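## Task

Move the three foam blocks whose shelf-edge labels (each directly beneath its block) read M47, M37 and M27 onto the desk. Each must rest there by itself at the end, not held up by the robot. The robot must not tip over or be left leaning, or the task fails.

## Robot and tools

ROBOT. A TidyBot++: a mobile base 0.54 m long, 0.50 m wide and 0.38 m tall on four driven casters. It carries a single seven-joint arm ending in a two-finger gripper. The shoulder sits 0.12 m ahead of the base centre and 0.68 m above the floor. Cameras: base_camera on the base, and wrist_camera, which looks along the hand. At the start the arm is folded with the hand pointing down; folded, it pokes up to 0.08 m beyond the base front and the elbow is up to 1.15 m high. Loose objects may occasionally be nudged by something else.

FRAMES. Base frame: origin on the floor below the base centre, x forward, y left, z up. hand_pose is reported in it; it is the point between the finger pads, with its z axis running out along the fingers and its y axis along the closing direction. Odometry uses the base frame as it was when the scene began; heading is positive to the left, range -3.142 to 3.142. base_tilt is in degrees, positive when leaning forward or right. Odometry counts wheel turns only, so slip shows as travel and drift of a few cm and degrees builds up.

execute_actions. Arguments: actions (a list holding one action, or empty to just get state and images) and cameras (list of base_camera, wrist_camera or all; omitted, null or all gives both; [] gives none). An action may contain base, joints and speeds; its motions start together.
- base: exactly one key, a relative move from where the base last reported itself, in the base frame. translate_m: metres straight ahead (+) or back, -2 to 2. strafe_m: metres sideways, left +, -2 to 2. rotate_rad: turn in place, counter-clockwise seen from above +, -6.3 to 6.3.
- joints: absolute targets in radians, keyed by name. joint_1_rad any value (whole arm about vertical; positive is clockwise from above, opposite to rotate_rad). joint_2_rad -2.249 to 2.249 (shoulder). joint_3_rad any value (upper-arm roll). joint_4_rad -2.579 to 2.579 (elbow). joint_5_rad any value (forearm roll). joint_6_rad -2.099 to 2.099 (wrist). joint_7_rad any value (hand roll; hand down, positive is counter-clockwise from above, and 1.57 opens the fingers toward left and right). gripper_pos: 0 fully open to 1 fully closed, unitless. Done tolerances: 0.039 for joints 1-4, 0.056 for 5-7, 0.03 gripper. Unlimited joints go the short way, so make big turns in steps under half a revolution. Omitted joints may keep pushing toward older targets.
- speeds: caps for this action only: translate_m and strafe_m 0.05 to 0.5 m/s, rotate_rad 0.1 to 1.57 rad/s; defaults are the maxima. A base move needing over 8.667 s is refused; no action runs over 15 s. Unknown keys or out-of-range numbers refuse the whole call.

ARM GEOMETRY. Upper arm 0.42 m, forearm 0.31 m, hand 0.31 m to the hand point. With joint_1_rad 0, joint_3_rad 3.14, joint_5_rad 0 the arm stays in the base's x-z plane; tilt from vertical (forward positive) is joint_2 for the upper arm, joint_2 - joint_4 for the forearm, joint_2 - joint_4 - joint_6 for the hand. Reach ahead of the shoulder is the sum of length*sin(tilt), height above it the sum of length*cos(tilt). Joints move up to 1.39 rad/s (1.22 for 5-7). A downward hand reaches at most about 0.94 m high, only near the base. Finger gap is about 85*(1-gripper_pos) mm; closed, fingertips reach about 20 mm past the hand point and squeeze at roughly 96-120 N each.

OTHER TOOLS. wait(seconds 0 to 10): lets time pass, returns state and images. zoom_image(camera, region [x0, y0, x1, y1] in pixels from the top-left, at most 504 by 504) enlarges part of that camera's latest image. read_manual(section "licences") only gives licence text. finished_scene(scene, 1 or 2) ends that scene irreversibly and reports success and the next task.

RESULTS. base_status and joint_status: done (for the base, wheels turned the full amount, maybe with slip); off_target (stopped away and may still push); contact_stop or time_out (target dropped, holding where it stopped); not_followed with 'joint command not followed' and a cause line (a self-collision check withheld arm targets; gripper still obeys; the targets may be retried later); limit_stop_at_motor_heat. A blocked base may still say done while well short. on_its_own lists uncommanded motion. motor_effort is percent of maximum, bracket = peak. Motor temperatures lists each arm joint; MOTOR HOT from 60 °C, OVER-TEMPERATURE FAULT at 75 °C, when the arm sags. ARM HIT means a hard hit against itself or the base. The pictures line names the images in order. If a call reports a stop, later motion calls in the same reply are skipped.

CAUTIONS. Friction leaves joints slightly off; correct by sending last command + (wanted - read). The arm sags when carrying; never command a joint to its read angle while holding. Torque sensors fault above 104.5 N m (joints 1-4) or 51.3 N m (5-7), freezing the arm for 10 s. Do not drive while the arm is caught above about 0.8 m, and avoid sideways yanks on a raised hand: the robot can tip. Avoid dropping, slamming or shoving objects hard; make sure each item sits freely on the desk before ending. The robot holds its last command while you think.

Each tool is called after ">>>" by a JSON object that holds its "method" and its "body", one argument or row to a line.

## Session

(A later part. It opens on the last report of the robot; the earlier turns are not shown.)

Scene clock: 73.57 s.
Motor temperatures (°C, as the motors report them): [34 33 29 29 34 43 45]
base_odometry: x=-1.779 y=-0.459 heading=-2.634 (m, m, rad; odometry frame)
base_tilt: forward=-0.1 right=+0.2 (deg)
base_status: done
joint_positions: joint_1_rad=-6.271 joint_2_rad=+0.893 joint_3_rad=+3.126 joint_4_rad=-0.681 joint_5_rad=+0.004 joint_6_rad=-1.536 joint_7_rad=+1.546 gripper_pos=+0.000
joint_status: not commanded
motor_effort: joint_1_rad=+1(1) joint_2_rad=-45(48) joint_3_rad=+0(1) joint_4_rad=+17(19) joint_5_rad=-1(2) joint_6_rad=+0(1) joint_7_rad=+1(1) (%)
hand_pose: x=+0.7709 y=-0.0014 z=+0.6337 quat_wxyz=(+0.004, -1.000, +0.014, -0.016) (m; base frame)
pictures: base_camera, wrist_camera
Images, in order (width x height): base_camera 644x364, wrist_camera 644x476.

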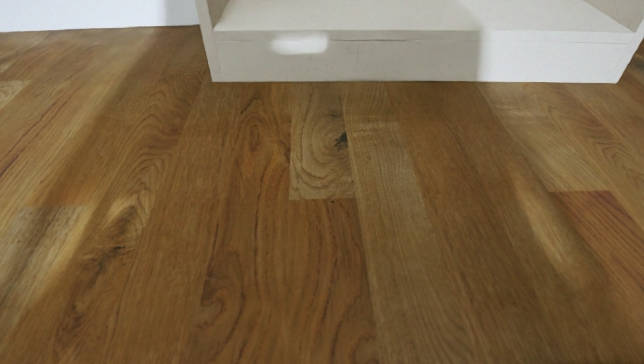

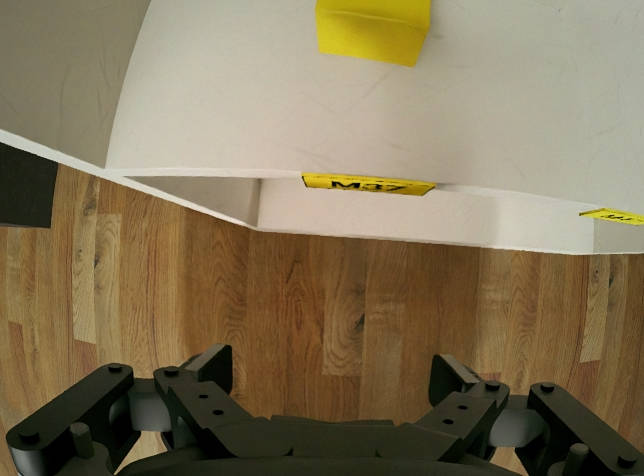

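>>> {"method": "execute_actions", "body": {
  "actions": [
    {"base":{"strafe_m":-0.03},"joints":{"joint_2_rad":0.87,"joint_7_rad":1.42}}
  ],
  "cameras": []
}}

>>> {"method": "execute_actions", "body": {
  "actions": [
    {"base":{"translate_m":0.2},"speeds":{"translate_m":0.25}}
  ],
  "cameras": ["wrist_camera"]
}}

Scene clock: 74.77 s.
Motor temperatures (°C, as the motors report them): [34 33 29 29 34 43 45]
base_odometry: x=-1.794 y=-0.433 heading=-2.634 (m, m, rad; odometry frame)
base_tilt: forward=-0.1 right=+0.3 (deg)
base_status: done
joint_positions: joint_1_rad=-6.259 joint_2_rad=+0.885 joint_3_rad=+3.126 joint_4_rad=-0.681 joint_5_rad=+0.004 joint_6_rad=-1.536 joint_7_rad=+1.431 gripper_pos=+0.000
joint_status: all done
motor_effort: joint_1_rad=+1(4) joint_2_rad=-45(48) joint_3_rad=+0(1) joint_4_rad=+17(18) joint_5_rad=-1(0) joint_6_rad=+0(0) joint_7_rad=+1(1) (%)
hand_pose: x=+0.7712 y=-0.0091 z=+0.6388 quat_wxyz=(+0.005, -0.997, +0.077, -0.020) (m; base frame)
pictures: none
No camera images: the call's "cameras" was empty. Leave "cameras" out to get every camera's image.

Scene clock: 76.43 s.
Motor temperatures (°C, as the motors report them): [34 34 29 29 34 43 45]
base_odometry: x=-1.969 y=-0.530 heading=-2.635 (m, m, rad; odometry frame)
base_tilt: forward=-0.1 right=+0.2 (deg)
base_status: done
joint_positions: joint_1_rad=-6.259 joint_2_rad=+0.882 joint_3_rad=+3.126 joint_4_rad=-0.681 joint_5_rad=+0.004 joint_6_rad=-1.535 joint_7_rad=+1.431 gripper_pos=+0.000
joint_status: not commanded
motor_effort: joint_1_rad=+0(3) joint_2_rad=-44(47) joint_3_rad=+0(1) joint_4_rad=+17(18) joint_5_rad=-1(0) joint_6_rad=+0(1) joint_7_rad=+1(1) (%)
hand_pose: x=+0.7715 y=-0.0091 z=+0.6406 quat_wxyz=(+0.005, -0.997, +0.077, -0.021) (m; base frame)
pictures: wrist_camera
Images, in order (width x height): wrist_camera 644x476.

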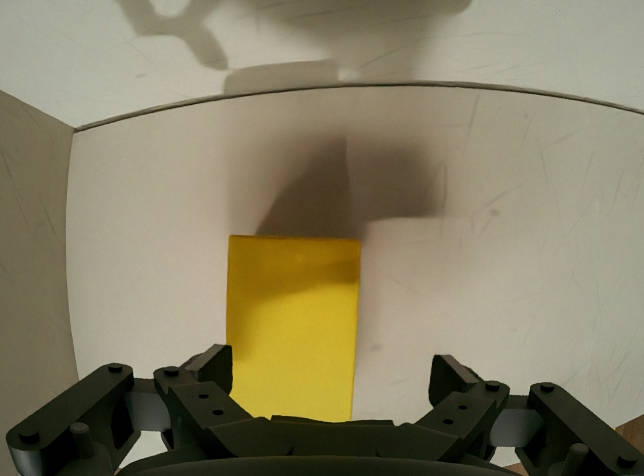

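>>> {"method": "execute_actions", "body": {
  "actions": [
    {"base":{"strafe_m":0.017},"speeds":{"strafe_m":0.05},"joints":{"joint_7_rad":1.39}}
  ],
  "cameras": ["wrist_camera"]
}}

>>> {"method": "execute_actions", "body": {
  "actions": [
    {"joints":{"joint_2_rad":0.935,"joint_4_rad":-0.77,"joint_6_rad":-1.39}}
  ],
  "cameras": ["wrist_camera"]
}}

Scene clock: 77.80 s.
Motor temperatures (°C, as the motors report them): [34 34 29 29 34 43 45]
base_odometry: x=-1.961 y=-0.545 heading=-2.635 (m, m, rad; odometry frame)
base_tilt: forward=-0.1 right=+0.2 (deg)
base_status: done
joint_positions: joint_1_rad=-6.260 joint_2_rad=+0.882 joint_3_rad=+3.126 joint_4_rad=-0.681 joint_5_rad=+0.005 joint_6_rad=-1.535 joint_7_rad=+1.413 gripper_pos=+0.000
joint_status: all done
motor_effort: joint_1_rad=+1(4) joint_2_rad=-45(46) joint_3_rad=+0(2) joint_4_rad=+17(17) joint_5_rad=-1(2) joint_6_rad=+0(0) joint_7_rad=+2(1) (%)
hand_pose: x=+0.7715 y=-0.0084 z=+0.6406 quat_wxyz=(+0.005, -0.996, +0.086, -0.021) (m; base frame)
pictures: wrist_camera
Images, in order (width x height): wrist_camera 644x476.

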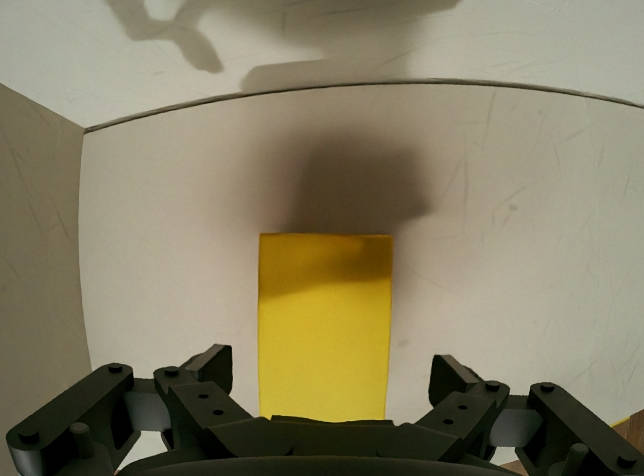

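Scene clock: 78.77 s.
Motor temperatures (°C, as the motors report them): [34 34 29 29 34 43 45]
base_odometry: x=-1.961 y=-0.545 heading=-2.635 (m, m, rad; odometry frame)
base_tilt: forward=-0.1 right=+0.3 (deg)
base_status: not commanded
joint_positions: joint_1_rad=-6.260 joint_2_rad=+0.930 joint_3_rad=+3.126 joint_4_rad=-0.755 joint_5_rad=+0.005 joint_6_rad=-1.406 joint_7_rad=+1.413 gripper_pos=+0.000
joint_status: all done
motor_effort: joint_1_rad=+0(0) joint_2_rad=-46(49) joint_3_rad=+0(1) joint_4_rad=+17(18) joint_5_rad=-1(1) joint_6_rad=+0(0) joint_7_rad=+1(1) (%)
hand_pose: x=+0.7842 y=-0.0082 z=+0.5869 quat_wxyz=(+0.006, -0.996, +0.086, -0.025) (m; base frame)
pictures: wrist_camera
Images, in order (width x height): wrist_camera 644x476.

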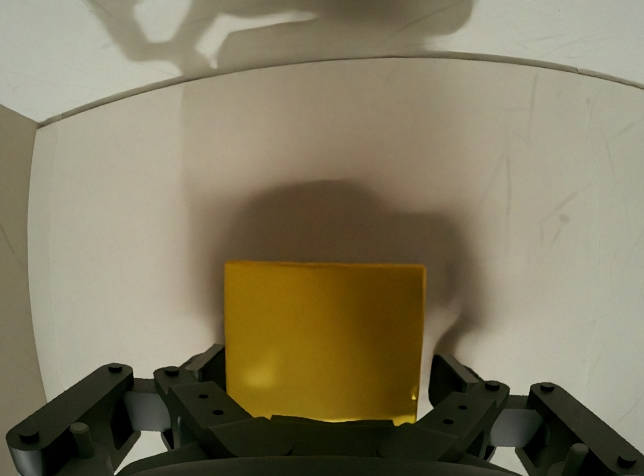

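>>> {"method": "execute_actions", "body": {
  "actions": [
    {"joints":{"gripper_pos":1,"joint_2_rad":0.91}}
  ],
  "cameras": []
}}

>>> {"method": "execute_actions", "body": {
  "actions": [
    {"joints":{"joint_2_rad":0.89,"joint_4_rad":-0.67,"joint_6_rad":-1.5}}
  ],
  "cameras": ["wrist_camera"]
}}

>>> {"method": "execute_actions", "body": {
  "actions": [
    {"base":{"translate_m":-0.67}}
  ],
  "cameras": []
}}

>>> {"method": "execute_actions", "body": {
  "actions": [
    {"base":{"translate_m":-1.4},"joints":{"joint_1_rad":-3.12,"joint_2_rad":0.25,"joint_4_rad":-0.28,"joint_6_rad":-1.95,"joint_7_rad":1.57}}
  ],
  "cameras": []
}}

>>> {"method": "execute_actions", "body": {
  "actions": [
    {"base":{"translate_m":-0.6}}
  ],
  "cameras": ["wrist_camera"]
}}

>>> {"method": "execute_actions", "body": {
  "actions": [
    {"joints":{"joint_2_rad":0.5}}
  ],
  "cameras": ["wrist_camera"]
}}

Scene clock: 80.70 s.
Motor temperatures (°C, as the motors report them): [34 34 29 29 34 43 45]
base_odometry: x=-1.961 y=-0.545 heading=-2.635 (m, m, rad; odometry frame)
base_tilt: forward=+0.0 right=+0.2 (deg)
base_status: not commanded
joint_positions: joint_1_rad=-6.260 joint_2_rad=+0.914 joint_3_rad=+3.126 joint_4_rad=-0.756 joint_5_rad=+0.005 joint_6_rad=-1.406 joint_7_rad=+1.413 gripper_pos=+0.372
joint_status: gripper_pos off_target (ended at +0.372, target +1.000); the others done
motor_effort: joint_1_rad=+0(2) joint_2_rad=-46(49) joint_3_rad=+0(2) joint_4_rad=+18(18) joint_5_rad=-1(3) joint_6_rad=+0(1) joint_7_rad=+1(1) (%)
hand_pose: x=+0.7851 y=-0.0083 z=+0.5971 quat_wxyz=(+0.006, -0.996, +0.086, -0.032) (m; base frame)
pictures: none
No camera images: the call's "cameras" was empty. Leave "cameras" out to get every camera's image.

Scene clock: 81.67 s.
Motor temperatures (°C, as the motors report them): [34 34 29 29 34 43 45]
base_odometry: x=-1.961 y=-0.545 heading=-2.635 (m, m, rad; odometry frame)
base_tilt: forward=-0.1 right=+0.2 (deg)
base_status: not commanded
joint_positions: joint_1_rad=-6.260 joint_2_rad=+0.903 joint_3_rad=+3.126 joint_4_rad=-0.685 joint_5_rad=+0.005 joint_6_rad=-1.481 joint_7_rad=+1.413 gripper_pos=+0.372
joint_status: all done
motor_effort: joint_1_rad=+0(0) joint_2_rad=-46(47) joint_3_rad=-1(1) joint_4_rad=+17(19) joint_5_rad=-1(1) joint_6_rad=+0(0) joint_7_rad=+1(1) (%)
hand_pose: x=+0.7860 y=-0.0086 z=+0.6267 quat_wxyz=(+0.006, -0.996, +0.086, -0.036) (m; base frame)
pictures: wrist_camera
Images, in order (width x height): wrist_camera 644x476.

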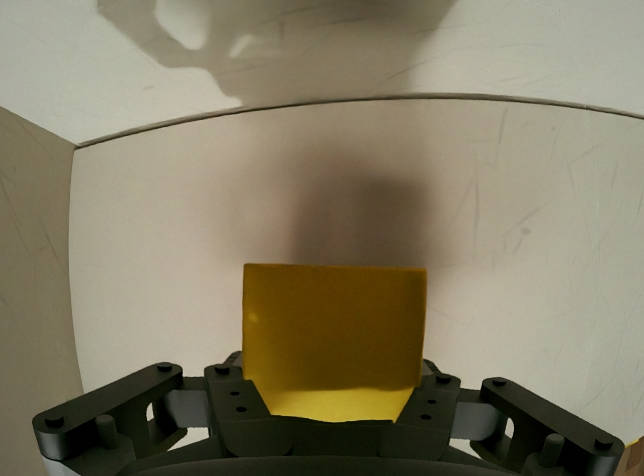

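Scene clock: 84.37 s.
Motor temperatures (°C, as the motors report them): [34 34 29 29 34 43 45]
base_odometry: x=-1.375 y=-0.220 heading=-2.635 (m, m, rad; odometry frame)
base_tilt: forward=-0.1 right=+0.1 (deg)
base_status: done
joint_positions: joint_1_rad=-6.260 joint_2_rad=+0.902 joint_3_rad=+3.126 joint_4_rad=-0.685 joint_5_rad=+0.005 joint_6_rad=-1.485 joint_7_rad=+1.413 gripper_pos=+0.372
joint_status: not commanded
motor_effort: joint_1_rad=+0(2) joint_2_rad=-45(50) joint_3_rad=+0(0) joint_4_rad=+17(18) joint_5_rad=-1(1) joint_6_rad=+0(1) joint_7_rad=+1(1) (%)
hand_pose: x=+0.7851 y=-0.0086 z=+0.6270 quat_wxyz=(+0.006, -0.996, +0.086, -0.035) (m; base frame)
pictures: none
No camera images: the call's "cameras" was empty. Leave "cameras" out to get every camera's image.

Scene clock: 88.80 s.
Motor temperatures (°C, as the motors report them): [34 34 29 29 34 43 45]
base_odometry: x=-0.150 y=+0.459 heading=-2.635 (m, m, rad; odometry frame)
base_tilt: forward=-0.2 right=+0.2 (deg)
base_status: done
joint_positions: joint_1_rad=-3.131 joint_2_rad=+0.270 joint_3_rad=+3.126 joint_4_rad=-0.301 joint_5_rad=+0.005 joint_6_rad=-1.929 joint_7_rad=+1.544 gripper_pos=+0.372
joint_status: all done
motor_effort: joint_1_rad=+1(5) joint_2_rad=-22(48) joint_3_rad=+1(1) joint_4_rad=+13(17) joint_5_rad=-1(2) joint_6_rad=+5(5) joint_7_rad=+2(1) (%)
hand_pose: x=-0.3493 y=-0.0001 z=+1.1022 quat_wxyz=(-0.315, +0.013, +0.949, -0.005) (m; base frame)
pictures: none
No camera images: the call's "cameras" was empty. Leave "cameras" out to get every camera's image.

Scene clock: 91.37 s.
Motor temperatures (°C, as the motors report them): [34 34 29 29 34 43 45]
base_odometry: x=+0.375 y=+0.750 heading=-2.636 (m, m, rad; odometry frame)
base_tilt: forward=-0.2 right=+0.2 (deg)
base_status: done
joint_positions: joint_1_rad=-3.131 joint_2_rad=+0.257 joint_3_rad=+3.126 joint_4_rad=-0.297 joint_5_rad=+0.005 joint_6_rad=-1.933 joint_7_rad=+1.544 gripper_pos=+0.372
joint_status: not commanded
motor_effort: joint_1_rad=+1(0) joint_2_rad=-22(26) joint_3_rad=+1(0) joint_4_rad=+13(13) joint_5_rad=-1(1) joint_6_rad=+5(6) joint_7_rad=+1(2) (%)
hand_pose: x=-0.3425 y=-0.0002 z=+1.1090 quat_wxyz=(-0.321, +0.013, +0.947, -0.005) (m; base frame)
pictures: wrist_camera
Images, in order (width x height): wrist_camera 644x476.

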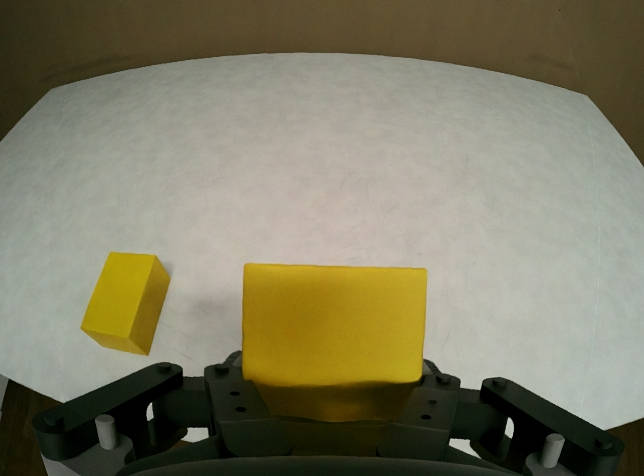

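Scene clock: 92.87 s.
Motor temperatures (°C, as the motors report them): [34 34 29 29 34 43 45]
base_odometry: x=+0.375 y=+0.750 heading=-2.636 (m, m, rad; odometry frame)
base_tilt: forward=-0.2 right=+0.1 (deg)
base_status: not commanded
joint_positions: joint_1_rad=-3.131 joint_2_rad=+0.504 joint_3_rad=+3.126 joint_4_rad=-0.291 joint_5_rad=+0.005 joint_6_rad=-1.933 joint_7_rad=+1.544 gripper_pos=+0.372
joint_status: all done
motor_effort: joint_1_rad=+1(0) joint_2_rad=-31(37) joint_3_rad=+0(0) joint_4_rad=+14(16) joint_5_rad=-1(1) joint_6_rad=+3(5) joint_7_rad=+1(1) (%)
hand_pose: x=-0.4334 y=+0.0008 z=+0.9855 quat_wxyz=(-0.205, +0.014, +0.979, -0.004) (m; base frame)
pictures: wrist_camera
Images, in order (width x height): wrist_camera 644x476.

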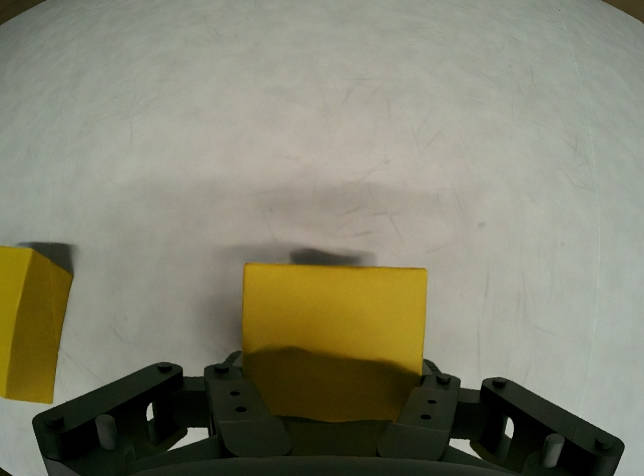

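>>> {"method": "execute_actions", "body": {
  "actions": [
    {"joints":{"gripper_pos":0}}
  ],
  "cameras": []
}}

>>> {"method": "execute_actions", "body": {
  "actions": [
    {"joints":{"joint_2_rad":0.25}}
  ],
  "cameras": ["wrist_camera"]
}}

>>> {"method": "execute_actions", "body": {
  "actions": [
    {"base":{"translate_m":1.8}}
  ],
  "cameras": []
}}

>>> {"method": "execute_actions", "body": {
  "actions": [
    {"base":{"strafe_m":1.1},"joints":{"joint_1_rad":-0.02,"joint_2_rad":0.6,"joint_4_rad":-1.5,"joint_6_rad":-0.1}}
  ]
}}

Scene clock: 94.60 s.
Motor temperatures (°C, as the motors report them): [34 34 29 29 34 43 45]
base_odometry: x=+0.375 y=+0.750 heading=-2.636 (m, m, rad; odometry frame)
base_tilt: forward=-0.2 right=+0.2 (deg)
base_status: not commanded
joint_positions: joint_1_rad=-3.131 joint_2_rad=+0.504 joint_3_rad=+3.126 joint_4_rad=-0.291 joint_5_rad=+0.005 joint_6_rad=-1.933 joint_7_rad=+1.544 gripper_pos=+0.000
joint_status: all done
motor_effort: joint_1_rad=+0(0) joint_2_rad=-31(32) joint_3_rad=+0(0) joint_4_rad=+14(14) joint_5_rad=-1(1) joint_6_rad=+3(3) joint_7_rad=+1(1) (%)
hand_pose: x=-0.4334 y=+0.0008 z=+0.9855 quat_wxyz=(-0.205, +0.014, +0.979, -0.004) (m; base frame)
pictures: none
No camera images: the call's "cameras" was empty. Leave "cameras" out to get every camera's image.

Scene clock: 96.13 s.
Motor temperatures (°C, as the motors report them): [34 34 29 29 34 43 45]
base_odometry: x=+0.375 y=+0.750 heading=-2.636 (m, m, rad; odometry frame)
base_tilt: forward=-0.2 right=+0.2 (deg)
base_status: not commanded
joint_positions: joint_1_rad=-3.131 joint_2_rad=+0.243 joint_3_rad=+3.126 joint_4_rad=-0.287 joint_5_rad=+0.005 joint_6_rad=-1.933 joint_7_rad=+1.544 gripper_pos=+0.000
joint_status: all done
motor_effort: joint_1_rad=+1(0) joint_2_rad=-20(35) joint_3_rad=+0(0) joint_4_rad=+12(15) joint_5_rad=-1(1) joint_6_rad=+5(5) joint_7_rad=+1(1) (%)
hand_pose: x=-0.3362 y=-0.0002 z=+1.1192 quat_wxyz=(-0.333, +0.013, +0.943, -0.005) (m; base frame)
pictures: wrist_camera
Images, in order (width x height): wrist_camera 644x476.

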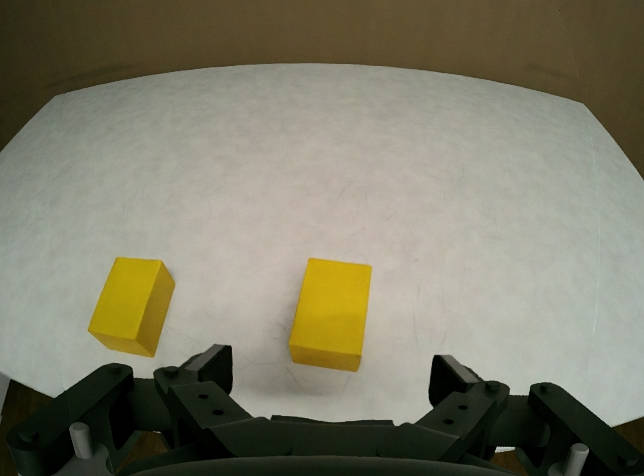

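Scene clock: 101.23 s.
Motor temperatures (°C, as the motors report them): [34 34 29 29 34 43 45]
base_odometry: x=-1.199 y=-0.123 heading=-2.636 (m, m, rad; odometry frame)
base_tilt: forward=-0.2 right=+0.3 (deg)
base_status: done
joint_positions: joint_1_rad=-3.129 joint_2_rad=+0.250 joint_3_rad=+3.126 joint_4_rad=-0.287 joint_5_rad=+0.007 joint_6_rad=-1.934 joint_7_rad=+1.544 gripper_pos=+0.000
joint_status: not commanded
motor_effort: joint_1_rad=+1(2) joint_2_rad=-20(24) joint_3_rad=+0(0) joint_4_rad=+11(13) joint_5_rad=-1(0) joint_6_rad=+5(6) joint_7_rad=+1(1) (%)
hand_pose: x=-0.3390 y=+0.0011 z=+1.1159 quat_wxyz=(-0.329, +0.014, +0.944, -0.004) (m; base frame)
pictures: none
No camera images: the call's "cameras" was empty. Leave "cameras" out to get every camera's image.

Scene clock: 105.13 s.
Motor temperatures (°C, as the motors report them): [34 34 29 29 34 43 45]
base_odometry: x=-0.667 y=-1.086 heading=-2.636 (m, m, rad; odometry frame)
base_tilt: forward=-0.1 right=+0.2 (deg)
base_status: done
joint_positions: joint_1_rad=-0.020 joint_2_rad=+0.580 joint_3_rad=+3.126 joint_4_rad=-1.481 joint_5_rad=+0.007 joint_6_rad=-0.122 joint_7_rad=+1.544 gripper_pos=+0.000
joint_status: all done
motor_effort: joint_1_rad=+1(4) joint_2_rad=-38(42) joint_3_rad=+0(2) joint_4_rad=+19(21) joint_5_rad=-1(1) joint_6_rad=+7(7) joint_7_rad=+1(1) (%)
hand_pose: x=+0.8811 y=+0.0260 z=+0.7070 quat_wxyz=(-0.015, +0.887, +0.004, +0.461) (m; base frame)
pictures: base_camera, wrist_camera
Images, in order (width x height): base_camera 644x364, wrist_camera 644x476.

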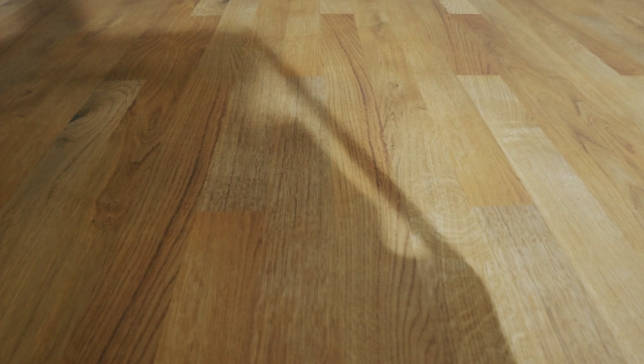

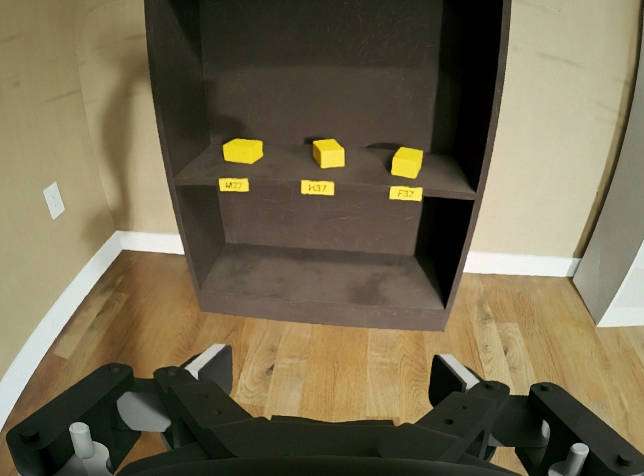

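>>> {"method": "execute_actions", "body": {
  "actions": [
    {"base":{"strafe_m":0.2},"joints":{"joint_1_rad":0.0,"joint_2_rad":1.05,"joint_4_rad":-0.5,"joint_6_rad":-1.57}}
  ],
  "cameras": []
}}

>>> {"method": "execute_actions", "body": {
  "actions": [
    {"base":{"translate_m":0.6}}
  ]
}}

Scene clock: 107.87 s.
Motor temperatures (°C, as the motors report them): [34 34 29 29 34 43 45]
base_odometry: x=-0.570 y=-1.261 heading=-2.636 (m, m, rad; odometry frame)
base_tilt: forward=-0.2 right=+0.2 (deg)
base_status: done
joint_positions: joint_1_rad=-0.011 joint_2_rad=+1.029 joint_3_rad=+3.124 joint_4_rad=-0.519 joint_5_rad=+0.007 joint_6_rad=-1.552 joint_7_rad=+1.544 gripper_pos=+0.000
joint_status: all done
motor_effort: joint_1_rad=+0(4) joint_2_rad=-47(49) joint_3_rad=+0(2) joint_4_rad=+17(19) joint_5_rad=-1(0) joint_6_rad=+0(7) joint_7_rad=+1(2) (%)
hand_pose: x=+0.8063 y=+0.0148 z=+0.5949 quat_wxyz=(-0.005, +1.000, -0.003, +0.020) (m; base frame)
pictures: none
No camera images: the call's "cameras" was empty. Leave "cameras" out to get every camera's image.

Scene clock: 110.43 s.
Motor temperatures (°C, as the motors report them): [34 35 29 29 34 43 45]
base_odometry: x=-1.095 y=-1.553 heading=-2.635 (m, m, rad; odometry frame)
base_tilt: forward=-0.1 right=+0.2 (deg)
base_status: done
joint_positions: joint_1_rad=-0.011 joint_2_rad=+1.034 joint_3_rad=+3.124 joint_4_rad=-0.517 joint_5_rad=+0.007 joint_6_rad=-1.554 joint_7_rad=+1.544 gripper_pos=+0.000
joint_status: not commanded
motor_effort: joint_1_rad=+0(2) joint_2_rad=-48(51) joint_3_rad=+0(1) joint_4_rad=+17(18) joint_5_rad=-1(2) joint_6_rad=+0(1) joint_7_rad=+1(1) (%)
hand_pose: x=+0.8059 y=+0.0147 z=+0.5923 quat_wxyz=(-0.005, +1.000, -0.003, +0.018) (m; base frame)
pictures: base_camera, wrist_camera
Images, in order (width x height): base_camera 644x364, wrist_camera 644x476.

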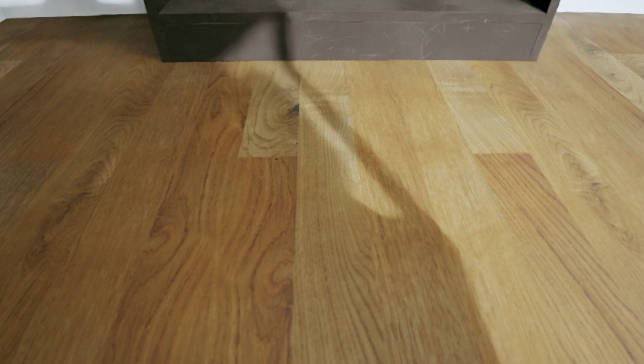

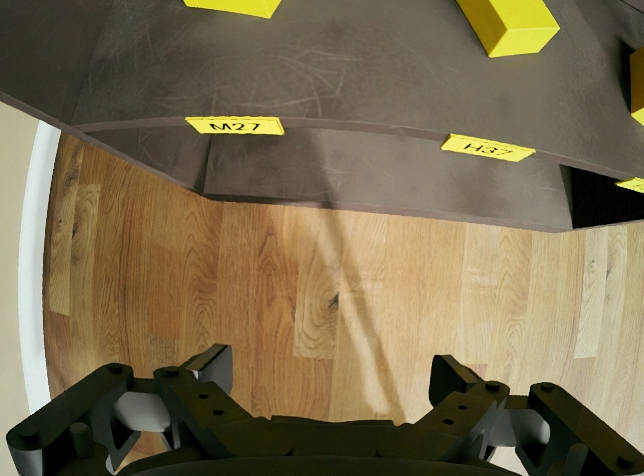

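>>> {"method": "execute_actions", "body": {
  "actions": [
    {"base":{"strafe_m":0.08},"joints":{"joint_2_rad":1.11,"joint_6_rad":-1.48}}
  ],
  "cameras": []
}}

>>> {"method": "execute_actions", "body": {
  "actions": [
    {"base":{"translate_m":0.2},"speeds":{"translate_m":0.2}}
  ],
  "cameras": ["wrist_camera"]
}}

Scene clock: 112.43 s.
Motor temperatures (°C, as the motors report them): [34 35 29 29 34 43 45]
base_odometry: x=-1.056 y=-1.623 heading=-2.635 (m, m, rad; odometry frame)
base_tilt: forward=-0.1 right=+0.2 (deg)
base_status: done
joint_positions: joint_1_rad=-0.005 joint_2_rad=+1.104 joint_3_rad=+3.124 joint_4_rad=-0.515 joint_5_rad=+0.007 joint_6_rad=-1.496 joint_7_rad=+1.544 gripper_pos=+0.000
joint_status: all done
motor_effort: joint_1_rad=+1(4) joint_2_rad=-49(52) joint_3_rad=+0(1) joint_4_rad=+17(17) joint_5_rad=-1(2) joint_6_rad=+0(1) joint_7_rad=+1(1) (%)
hand_pose: x=+0.8168 y=+0.0104 z=+0.5454 quat_wxyz=(-0.005, +1.000, -0.007, +0.013) (m; base frame)
pictures: none
No camera images: the call's "cameras" was empty. Leave "cameras" out to get every camera's image.

Scene clock: 114.20 s.
Motor temperatures (°C, as the motors report them): [34 35 29 29 34 43 45]
base_odometry: x=-1.231 y=-1.720 heading=-2.635 (m, m, rad; odometry frame)
base_tilt: forward=-0.1 right=+0.2 (deg)
base_status: done
joint_positions: joint_1_rad=-0.005 joint_2_rad=+1.104 joint_3_rad=+3.124 joint_4_rad=-0.514 joint_5_rad=+0.007 joint_6_rad=-1.496 joint_7_rad=+1.544 gripper_pos=+0.000
joint_status: not commanded
motor_effort: joint_1_rad=+1(1) joint_2_rad=-49(53) joint_3_rad=-1(1) joint_4_rad=+17(18) joint_5_rad=-1(1) joint_6_rad=+0(1) joint_7_rad=+1(1) (%)
hand_pose: x=+0.8172 y=+0.0104 z=+0.5453 quat_wxyz=(-0.005, +1.000, -0.007, +0.014) (m; base frame)
pictures: wrist_camera
Images, in order (width x height): wrist_camera 644x476.

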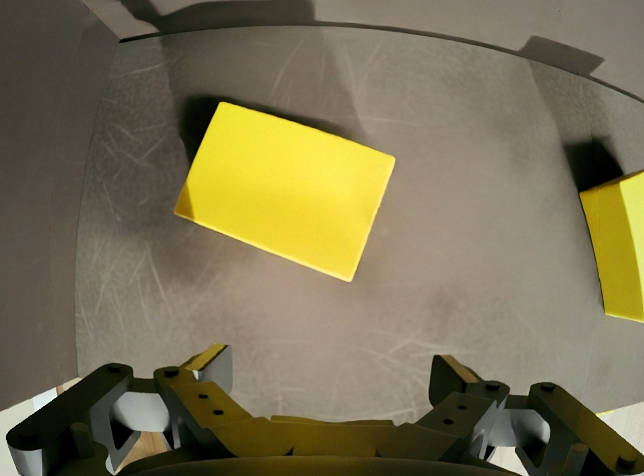

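>>> {"method": "execute_actions", "body": {
  "actions": [
    {"base":{"strafe_m":0.023},"speeds":{"strafe_m":0.05},"joints":{"joint_7_rad":-0.37}}
  ],
  "cameras": []
}}

>>> {"method": "execute_actions", "body": {
  "actions": [
    {"base":{"translate_m":0.072},"speeds":{"translate_m":0.1}}
  ],
  "cameras": ["wrist_camera"]
}}

Scene clock: 116.83 s.
Motor temperatures (°C, as the motors report them): [34 35 29 29 34 43 45]
base_odometry: x=-1.220 y=-1.741 heading=-2.635 (m, m, rad; odometry frame)
base_tilt: forward=-0.1 right=+0.2 (deg)
base_status: done
joint_positions: joint_1_rad=-0.003 joint_2_rad=+1.104 joint_3_rad=+3.124 joint_4_rad=-0.514 joint_5_rad=+0.007 joint_6_rad=-1.496 joint_7_rad=-0.369 gripper_pos=+0.000
joint_status: all done
motor_effort: joint_1_rad=+0(4) joint_2_rad=-49(50) joint_3_rad=-1(1) joint_4_rad=+17(17) joint_5_rad=-1(2) joint_6_rad=+0(0) joint_7_rad=+1(1) (%)
hand_pose: x=+0.8172 y=+0.0094 z=+0.5453 quat_wxyz=(-0.014, +0.570, -0.821, +0.004) (m; base frame)
pictures: none
No camera images: the call's "cameras" was empty. Leave "cameras" out to get every camera's image.

Scene clock: 118.10 s.
Motor temperatures (°C, as the motors report them): [34 35 29 29 34 43 45]
base_odometry: x=-1.283 y=-1.776 heading=-2.635 (m, m, rad; odometry frame)
base_tilt: forward=-0.1 right=+0.3 (deg)
base_status: done
joint_positions: joint_1_rad=-0.003 joint_2_rad=+1.104 joint_3_rad=+3.124 joint_4_rad=-0.514 joint_5_rad=+0.007 joint_6_rad=-1.495 joint_7_rad=-0.369 gripper_pos=+0.000
joint_status: not commanded
motor_effort: joint_1_rad=+0(2) joint_2_rad=-50(53) joint_3_rad=+0(1) joint_4_rad=+17(19) joint_5_rad=-1(1) joint_6_rad=-1(0) joint_7_rad=+1(1) (%)
hand_pose: x=+0.8174 y=+0.0094 z=+0.5454 quat_wxyz=(-0.014, +0.570, -0.821, +0.004) (m; base frame)
pictures: wrist_camera
Images, in order (width x height): wrist_camera 644x476.

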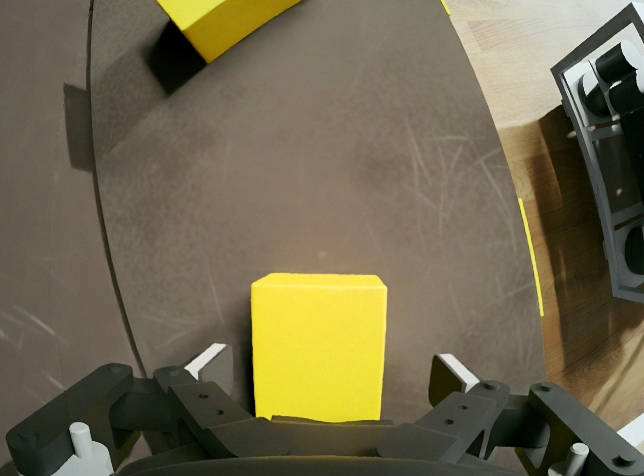

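>>> {"method": "execute_actions", "body": {
  "actions": [
    {"joints":{"joint_4_rad":-0.69,"joint_6_rad":-1.295}}
  ],
  "cameras": ["wrist_camera"]
}}

Scene clock: 119.57 s.
Motor temperatures (°C, as the motors report them): [34 35 29 29 34 43 45]
base_odometry: x=-1.283 y=-1.776 heading=-2.635 (m, m, rad; odometry frame)
base_tilt: forward=-0.1 right=+0.3 (deg)
base_status: not commanded
joint_positions: joint_1_rad=-0.003 joint_2_rad=+1.106 joint_3_rad=+3.124 joint_4_rad=-0.676 joint_5_rad=+0.007 joint_6_rad=-1.315 joint_7_rad=-0.369 gripper_pos=+0.000
joint_status: all done
motor_effort: joint_1_rad=+1(0) joint_2_rad=-48(51) joint_3_rad=+0(0) joint_4_rad=+16(17) joint_5_rad=-1(1) joint_6_rad=+0(1) joint_7_rad=+1(1) (%)
hand_pose: x=+0.8162 y=+0.0103 z=+0.4939 quat_wxyz=(-0.021, +0.571, -0.821, +0.009) (m; base frame)
pictures: wrist_camera
Images, in order (width x height): wrist_camera 644x476.

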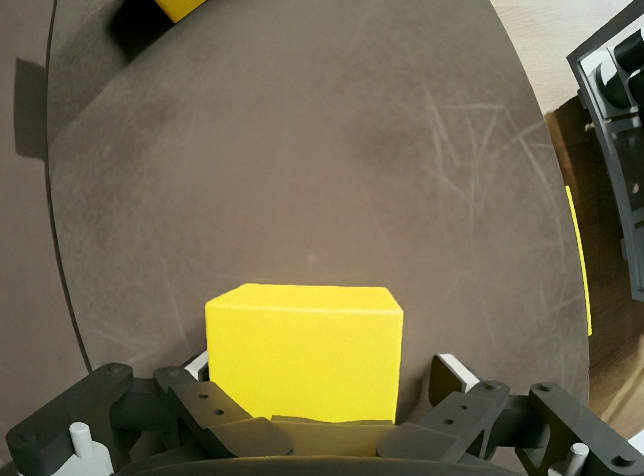

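>>> {"method": "execute_actions", "body": {
  "actions": [
    {"base":{"translate_m":0.007},"joints":{"gripper_pos":1,"joint_2_rad":1.09}}
  ],
  "cameras": []
}}

>>> {"method": "execute_actions", "body": {
  "actions": [
    {"joints":{"joint_4_rad":-0.58,"joint_6_rad":-1.42}}
  ],
  "cameras": ["wrist_camera"]
}}

>>> {"method": "execute_actions", "body": {
  "actions": [
    {"base":{"translate_m":-1.0}}
  ],
  "cameras": []
}}

>>> {"method": "execute_actions", "body": {
  "actions": [
    {"base":{"strafe_m":-1.42},"joints":{"joint_1_rad":2.9,"joint_2_rad":0.25,"joint_4_rad":-0.28,"joint_6_rad":-1.95,"joint_7_rad":1.57}}
  ],
  "cameras": []
}}

>>> {"method": "execute_actions", "body": {
  "actions": [
    {"base":{"translate_m":-1.2},"joints":{"joint_1_rad":-2.72}}
  ],
  "cameras": ["wrist_camera"]
}}

Scene clock: 121.67 s.
Motor temperatures (°C, as the motors report them): [34 35 29 29 34 43 45]
base_odometry: x=-1.289 y=-1.779 heading=-2.634 (m, m, rad; odometry frame)
base_tilt: forward=+0.0 right=+0.3 (deg)
base_status: done
joint_positions: joint_1_rad=-0.003 joint_2_rad=+1.094 joint_3_rad=+3.124 joint_4_rad=-0.677 joint_5_rad=+0.007 joint_6_rad=-1.314 joint_7_rad=-0.369 gripper_pos=+0.369
joint_status: gripper_pos off_target (ended at +0.369, target +1.000); the others done
motor_effort: joint_1_rad=+1(5) joint_2_rad=-49(50) joint_3_rad=+0(1) joint_4_rad=+17(17) joint_5_rad=-1(0) joint_6_rad=+0(1) joint_7_rad=+1(1) (%)
hand_pose: x=+0.8183 y=+0.0102 z=+0.5016 quat_wxyz=(-0.026, +0.570, -0.821, +0.012) (m; base frame)
pictures: none
No camera images: the call's "cameras" was empty. Leave "cameras" out to get every camera's image.

Scene clock: 122.63 s.
Motor temperatures (°C, as the motors report them): [34 35 29 29 34 43 45]
base_odometry: x=-1.289 y=-1.779 heading=-2.634 (m, m, rad; odometry frame)
base_tilt: forward=-0.1 right=+0.3 (deg)
base_status: not commanded
joint_positions: joint_1_rad=-0.003 joint_2_rad=+1.093 joint_3_rad=+3.124 joint_4_rad=-0.594 joint_5_rad=+0.007 joint_6_rad=-1.401 joint_7_rad=-0.369 gripper_pos=+0.369
joint_status: all done
motor_effort: joint_1_rad=+0(0) joint_2_rad=-49(51) joint_3_rad=+0(0) joint_4_rad=+16(18) joint_5_rad=-1(1) joint_6_rad=+0(0) joint_7_rad=+1(2) (%)
hand_pose: x=+0.8214 y=+0.0098 z=+0.5281 quat_wxyz=(-0.025, +0.570, -0.821, +0.011) (m; base frame)
pictures: wrist_camera
Images, in order (width x height): wrist_camera 644x476.

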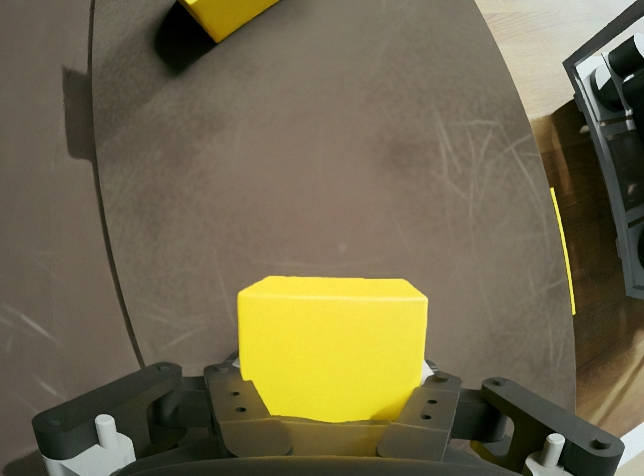

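Scene clock: 126.17 s.
Motor temperatures (°C, as the motors report them): [34 35 29 29 34 43 45]
base_odometry: x=-0.415 y=-1.293 heading=-2.634 (m, m, rad; odometry frame)
base_tilt: forward=-0.1 right=+0.2 (deg)
base_status: done
joint_positions: joint_1_rad=-0.003 joint_2_rad=+1.093 joint_3_rad=+3.124 joint_4_rad=-0.593 joint_5_rad=+0.007 joint_6_rad=-1.405 joint_7_rad=-0.369 gripper_pos=+0.369
joint_status: not commanded
motor_effort: joint_1_rad=+0(4) joint_2_rad=-50(51) joint_3_rad=-1(2) joint_4_rad=+17(18) joint_5_rad=-1(0) joint_6_rad=+0(1) joint_7_rad=+1(1) (%)
hand_pose: x=+0.8205 y=+0.0094 z=+0.5283 quat_wxyz=(-0.023, +0.570, -0.821, +0.011) (m; base frame)
pictures: none
No camera images: the call's "cameras" was empty. Leave "cameras" out to get every camera's image.

Scene clock: 130.47 s.
Motor temperatures (°C, as the motors report them): [34 36 29 29 34 43 45]
base_odometry: x=-1.104 y=-0.052 heading=-2.634 (m, m, rad; odometry frame)
base_tilt: forward=-0.2 right=+0.3 (deg)
base_status: done
joint_positions: joint_1_rad=+2.887 joint_2_rad=+0.271 joint_3_rad=+3.123 joint_4_rad=-0.301 joint_5_rad=+0.007 joint_6_rad=-1.929 joint_7_rad=+1.546 gripper_pos=+0.369
joint_status: all done
motor_effort: joint_1_rad=+0(8) joint_2_rad=-22(51) joint_3_rad=+1(1) joint_4_rad=+13(18) joint_5_rad=-1(1) joint_6_rad=+5(4) joint_7_rad=+1(0) (%)
hand_pose: x=-0.3332 y=-0.1236 z=+1.1017 quat_wxyz=(+0.311, +0.114, -0.942, +0.046) (m; base frame)
pictures: none
No camera images: the call's "cameras" was empty. Leave "cameras" out to get every camera's image.

Scene clock: 134.23 s.
Motor temperatures (°C, as the motors report them): [34 36 29 29 34 43 45]
base_odometry: x=-0.056 y=+0.531 heading=-2.634 (m, m, rad; odometry frame)
base_tilt: forward=-0.2 right=+0.2 (deg)
base_status: done
joint_positions: joint_1_rad=+3.552 joint_2_rad=+0.257 joint_3_rad=+3.123 joint_4_rad=-0.298 joint_5_rad=+0.007 joint_6_rad=-1.933 joint_7_rad=+1.546 gripper_pos=+0.369
joint_status: all done
motor_effort: joint_1_rad=+1(1) joint_2_rad=-22(25) joint_3_rad=+0(0) joint_4_rad=+12(13) joint_5_rad=-1(2) joint_6_rad=+5(5) joint_7_rad=+1(1) (%)
hand_pose: x=-0.3067 y=+0.1792 z=+1.1089 quat_wxyz=(+0.316, -0.199, -0.926, -0.059) (m; base frame)
pictures: wrist_camera
Images, in order (width x height): wrist_camera 644x476.

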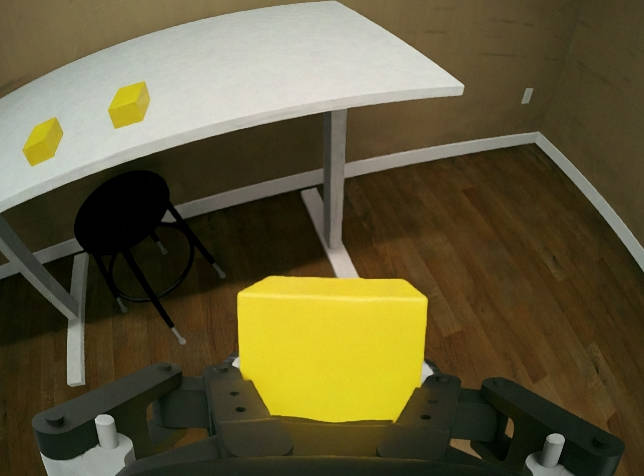

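>>> {"method": "execute_actions", "body": {
  "actions": [
    {"joints":{"joint_1_rad":3.13,"joint_6_rad":-2.08,"joint_2_rad":0.3}}
  ],
  "cameras": ["wrist_camera"]
}}

Scene clock: 136.10 s.
Motor temperatures (°C, as the motors report them): [34 36 29 29 34 43 45]
base_odometry: x=-0.056 y=+0.531 heading=-2.634 (m, m, rad; odometry frame)
base_tilt: forward=-0.1 right=+0.2 (deg)
base_status: not commanded
joint_positions: joint_1_rad=+3.141 joint_2_rad=+0.281 joint_3_rad=+3.123 joint_4_rad=-0.298 joint_5_rad=+0.007 joint_6_rad=-2.059 joint_7_rad=+1.546 gripper_pos=+0.369
joint_status: all done
motor_effort: joint_1_rad=+1(0) joint_2_rad=-22(22) joint_3_rad=+1(0) joint_4_rad=+12(12) joint_5_rad=-1(2) joint_6_rad=+4(5) joint_7_rad=+1(1) (%)
hand_pose: x=-0.3196 y=-0.0052 z=+1.0766 quat_wxyz=(+0.249, -0.006, -0.968, +0.005) (m; base frame)
pictures: wrist_camera
Images, in order (width x height): wrist_camera 644x476.

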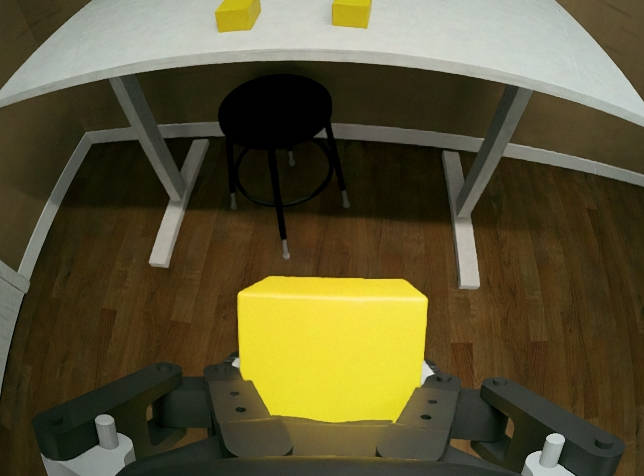

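Consistent.

>>> {"method": "execute_actions", "body": {
  "actions": [
    {"base":{"translate_m":-0.47},"joints":{"joint_1_rad":-2.7,"joint_6_rad":-1.92,"joint_2_rad":0.27}}
  ],
  "cameras": ["wrist_camera"]
}}

>>> {"method": "execute_actions", "body": {
  "actions": [
    {"joints":{"joint_2_rad":0.495}}
  ],
  "cameras": ["wrist_camera"]
}}

>>> {"method": "execute_actions", "body": {
  "actions": [
    {"joints":{"gripper_pos":0}}
  ],
  "cameras": []
}}

>>> {"method": "execute_actions", "body": {
  "actions": [
    {"joints":{"joint_2_rad":0.2}}
  ],
  "cameras": ["wrist_camera"]
}}

Scene clock: 138.97 s.
Motor temperatures (°C, as the motors report them): [34 36 29 29 34 43 45]
base_odometry: x=+0.355 y=+0.760 heading=-2.634 (m, m, rad; odometry frame)
base_tilt: forward=-0.1 right=+0.3 (deg)
base_status: done
joint_positions: joint_1_rad=+3.569 joint_2_rad=+0.282 joint_3_rad=+3.123 joint_4_rad=-0.296 joint_5_rad=+0.007 joint_6_rad=-1.939 joint_7_rad=+1.546 gripper_pos=+0.369
joint_status: all done
motor_effort: joint_1_rad=+0(2) joint_2_rad=-22(27) joint_3_rad=+1(1) joint_4_rad=+12(14) joint_5_rad=-1(2) joint_6_rad=+4(4) joint_7_rad=+1(1) (%)
hand_pose: x=-0.3118 y=+0.1902 z=+1.0965 quat_wxyz=(+0.301, -0.208, -0.929, -0.059) (m; base frame)
pictures: wrist_camera
Images, in order (width x height): wrist_camera 644x476.

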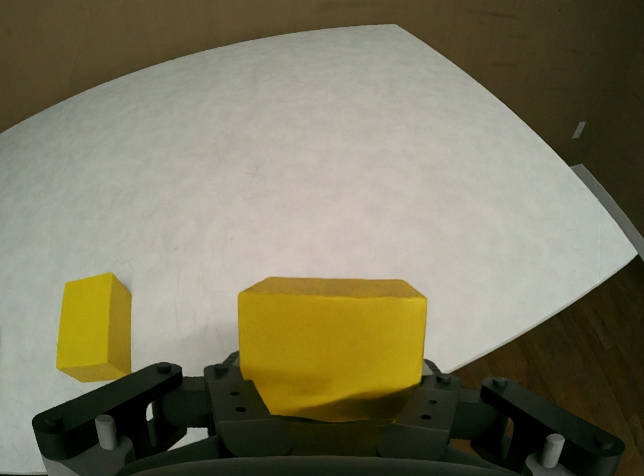

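Scene clock: 140.40 s.
Motor temperatures (°C, as the motors report them): [34 36 29 29 34 43 45]
base_odometry: x=+0.355 y=+0.760 heading=-2.634 (m, m, rad; odometry frame)
base_tilt: forward=-0.2 right=+0.3 (deg)
base_status: not commanded
joint_positions: joint_1_rad=+3.569 joint_2_rad=+0.492 joint_3_rad=+3.123 joint_4_rad=-0.287 joint_5_rad=+0.007 joint_6_rad=-1.939 joint_7_rad=+1.546 gripper_pos=+0.369
joint_status: all done
motor_effort: joint_1_rad=+1(1) joint_2_rad=-31(36) joint_3_rad=+0(0) joint_4_rad=+14(16) joint_5_rad=-1(0) joint_6_rad=+3(5) joint_7_rad=+1(1) (%)
hand_pose: x=-0.3814 y=+0.2219 z=+0.9929 quat_wxyz=(+0.207, -0.214, -0.954, -0.039) (m; base frame)
pictures: wrist_camera
Images, in order (width x height): wrist_camera 644x476.

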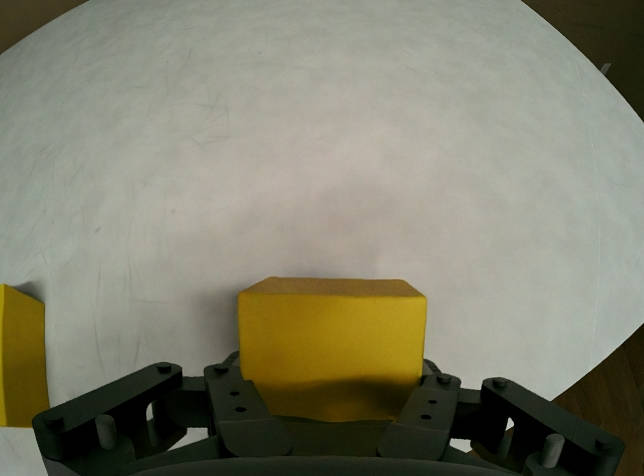

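Scene clock: 141.50 s.
Motor temperatures (°C, as the motors report them): [34 36 29 29 34 43 45]
base_odometry: x=+0.355 y=+0.760 heading=-2.634 (m, m, rad; odometry frame)
base_tilt: forward=-0.1 right=+0.3 (deg)
base_status: not commanded
joint_positions: joint_1_rad=+3.569 joint_2_rad=+0.492 joint_3_rad=+3.123 joint_4_rad=-0.287 joint_5_rad=+0.007 joint_6_rad=-1.939 joint_7_rad=+1.546 gripper_pos=+0.000
joint_status: all done
motor_effort: joint_1_rad=+1(1) joint_2_rad=-30(31) joint_3_rad=+0(0) joint_4_rad=+14(14) joint_5_rad=-1(1) joint_6_rad=+3(3) joint_7_rad=+1(1) (%)
hand_pose: x=-0.3814 y=+0.2219 z=+0.9929 quat_wxyz=(+0.207, -0.214, -0.954, -0.039) (m; base frame)
pictures: none
No camera images: the call's "cameras" was empty. Leave "cameras" out to get every camera's image.

Scene clock: 143.13 s.
Motor temperatures (°C, as the motors report them): [34 36 29 29 34 43 45]
base_odometry: x=+0.355 y=+0.760 heading=-2.634 (m, m, rad; odometry frame)
base_tilt: forward=-0.2 right=+0.2 (deg)
base_status: not commanded
joint_positions: joint_1_rad=+3.569 joint_2_rad=+0.193 joint_3_rad=+3.123 joint_4_rad=-0.286 joint_5_rad=+0.007 joint_6_rad=-1.939 joint_7_rad=+1.546 gripper_pos=+0.000
joint_status: all done
motor_effort: joint_1_rad=+0(0) joint_2_rad=-18(34) joint_3_rad=+0(0) joint_4_rad=+11(15) joint_5_rad=-1(1) joint_6_rad=+5(5) joint_7_rad=+1(1) (%)
hand_pose: x=-0.2759 y=+0.1739 z=+1.1408 quat_wxyz=(+0.348, -0.204, -0.913, -0.069) (m; base frame)
pictures: wrist_camera
Images, in order (width x height): wrist_camera 644x476.

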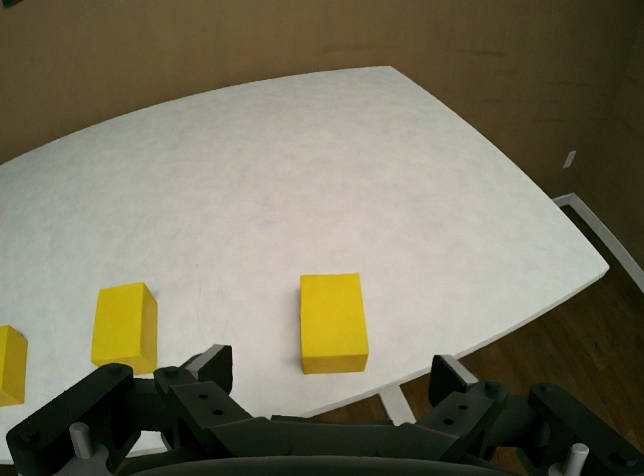

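>>> {"method": "finished_scene", "body": {
  "scene": 1
}}

The scene is finished: the task was done.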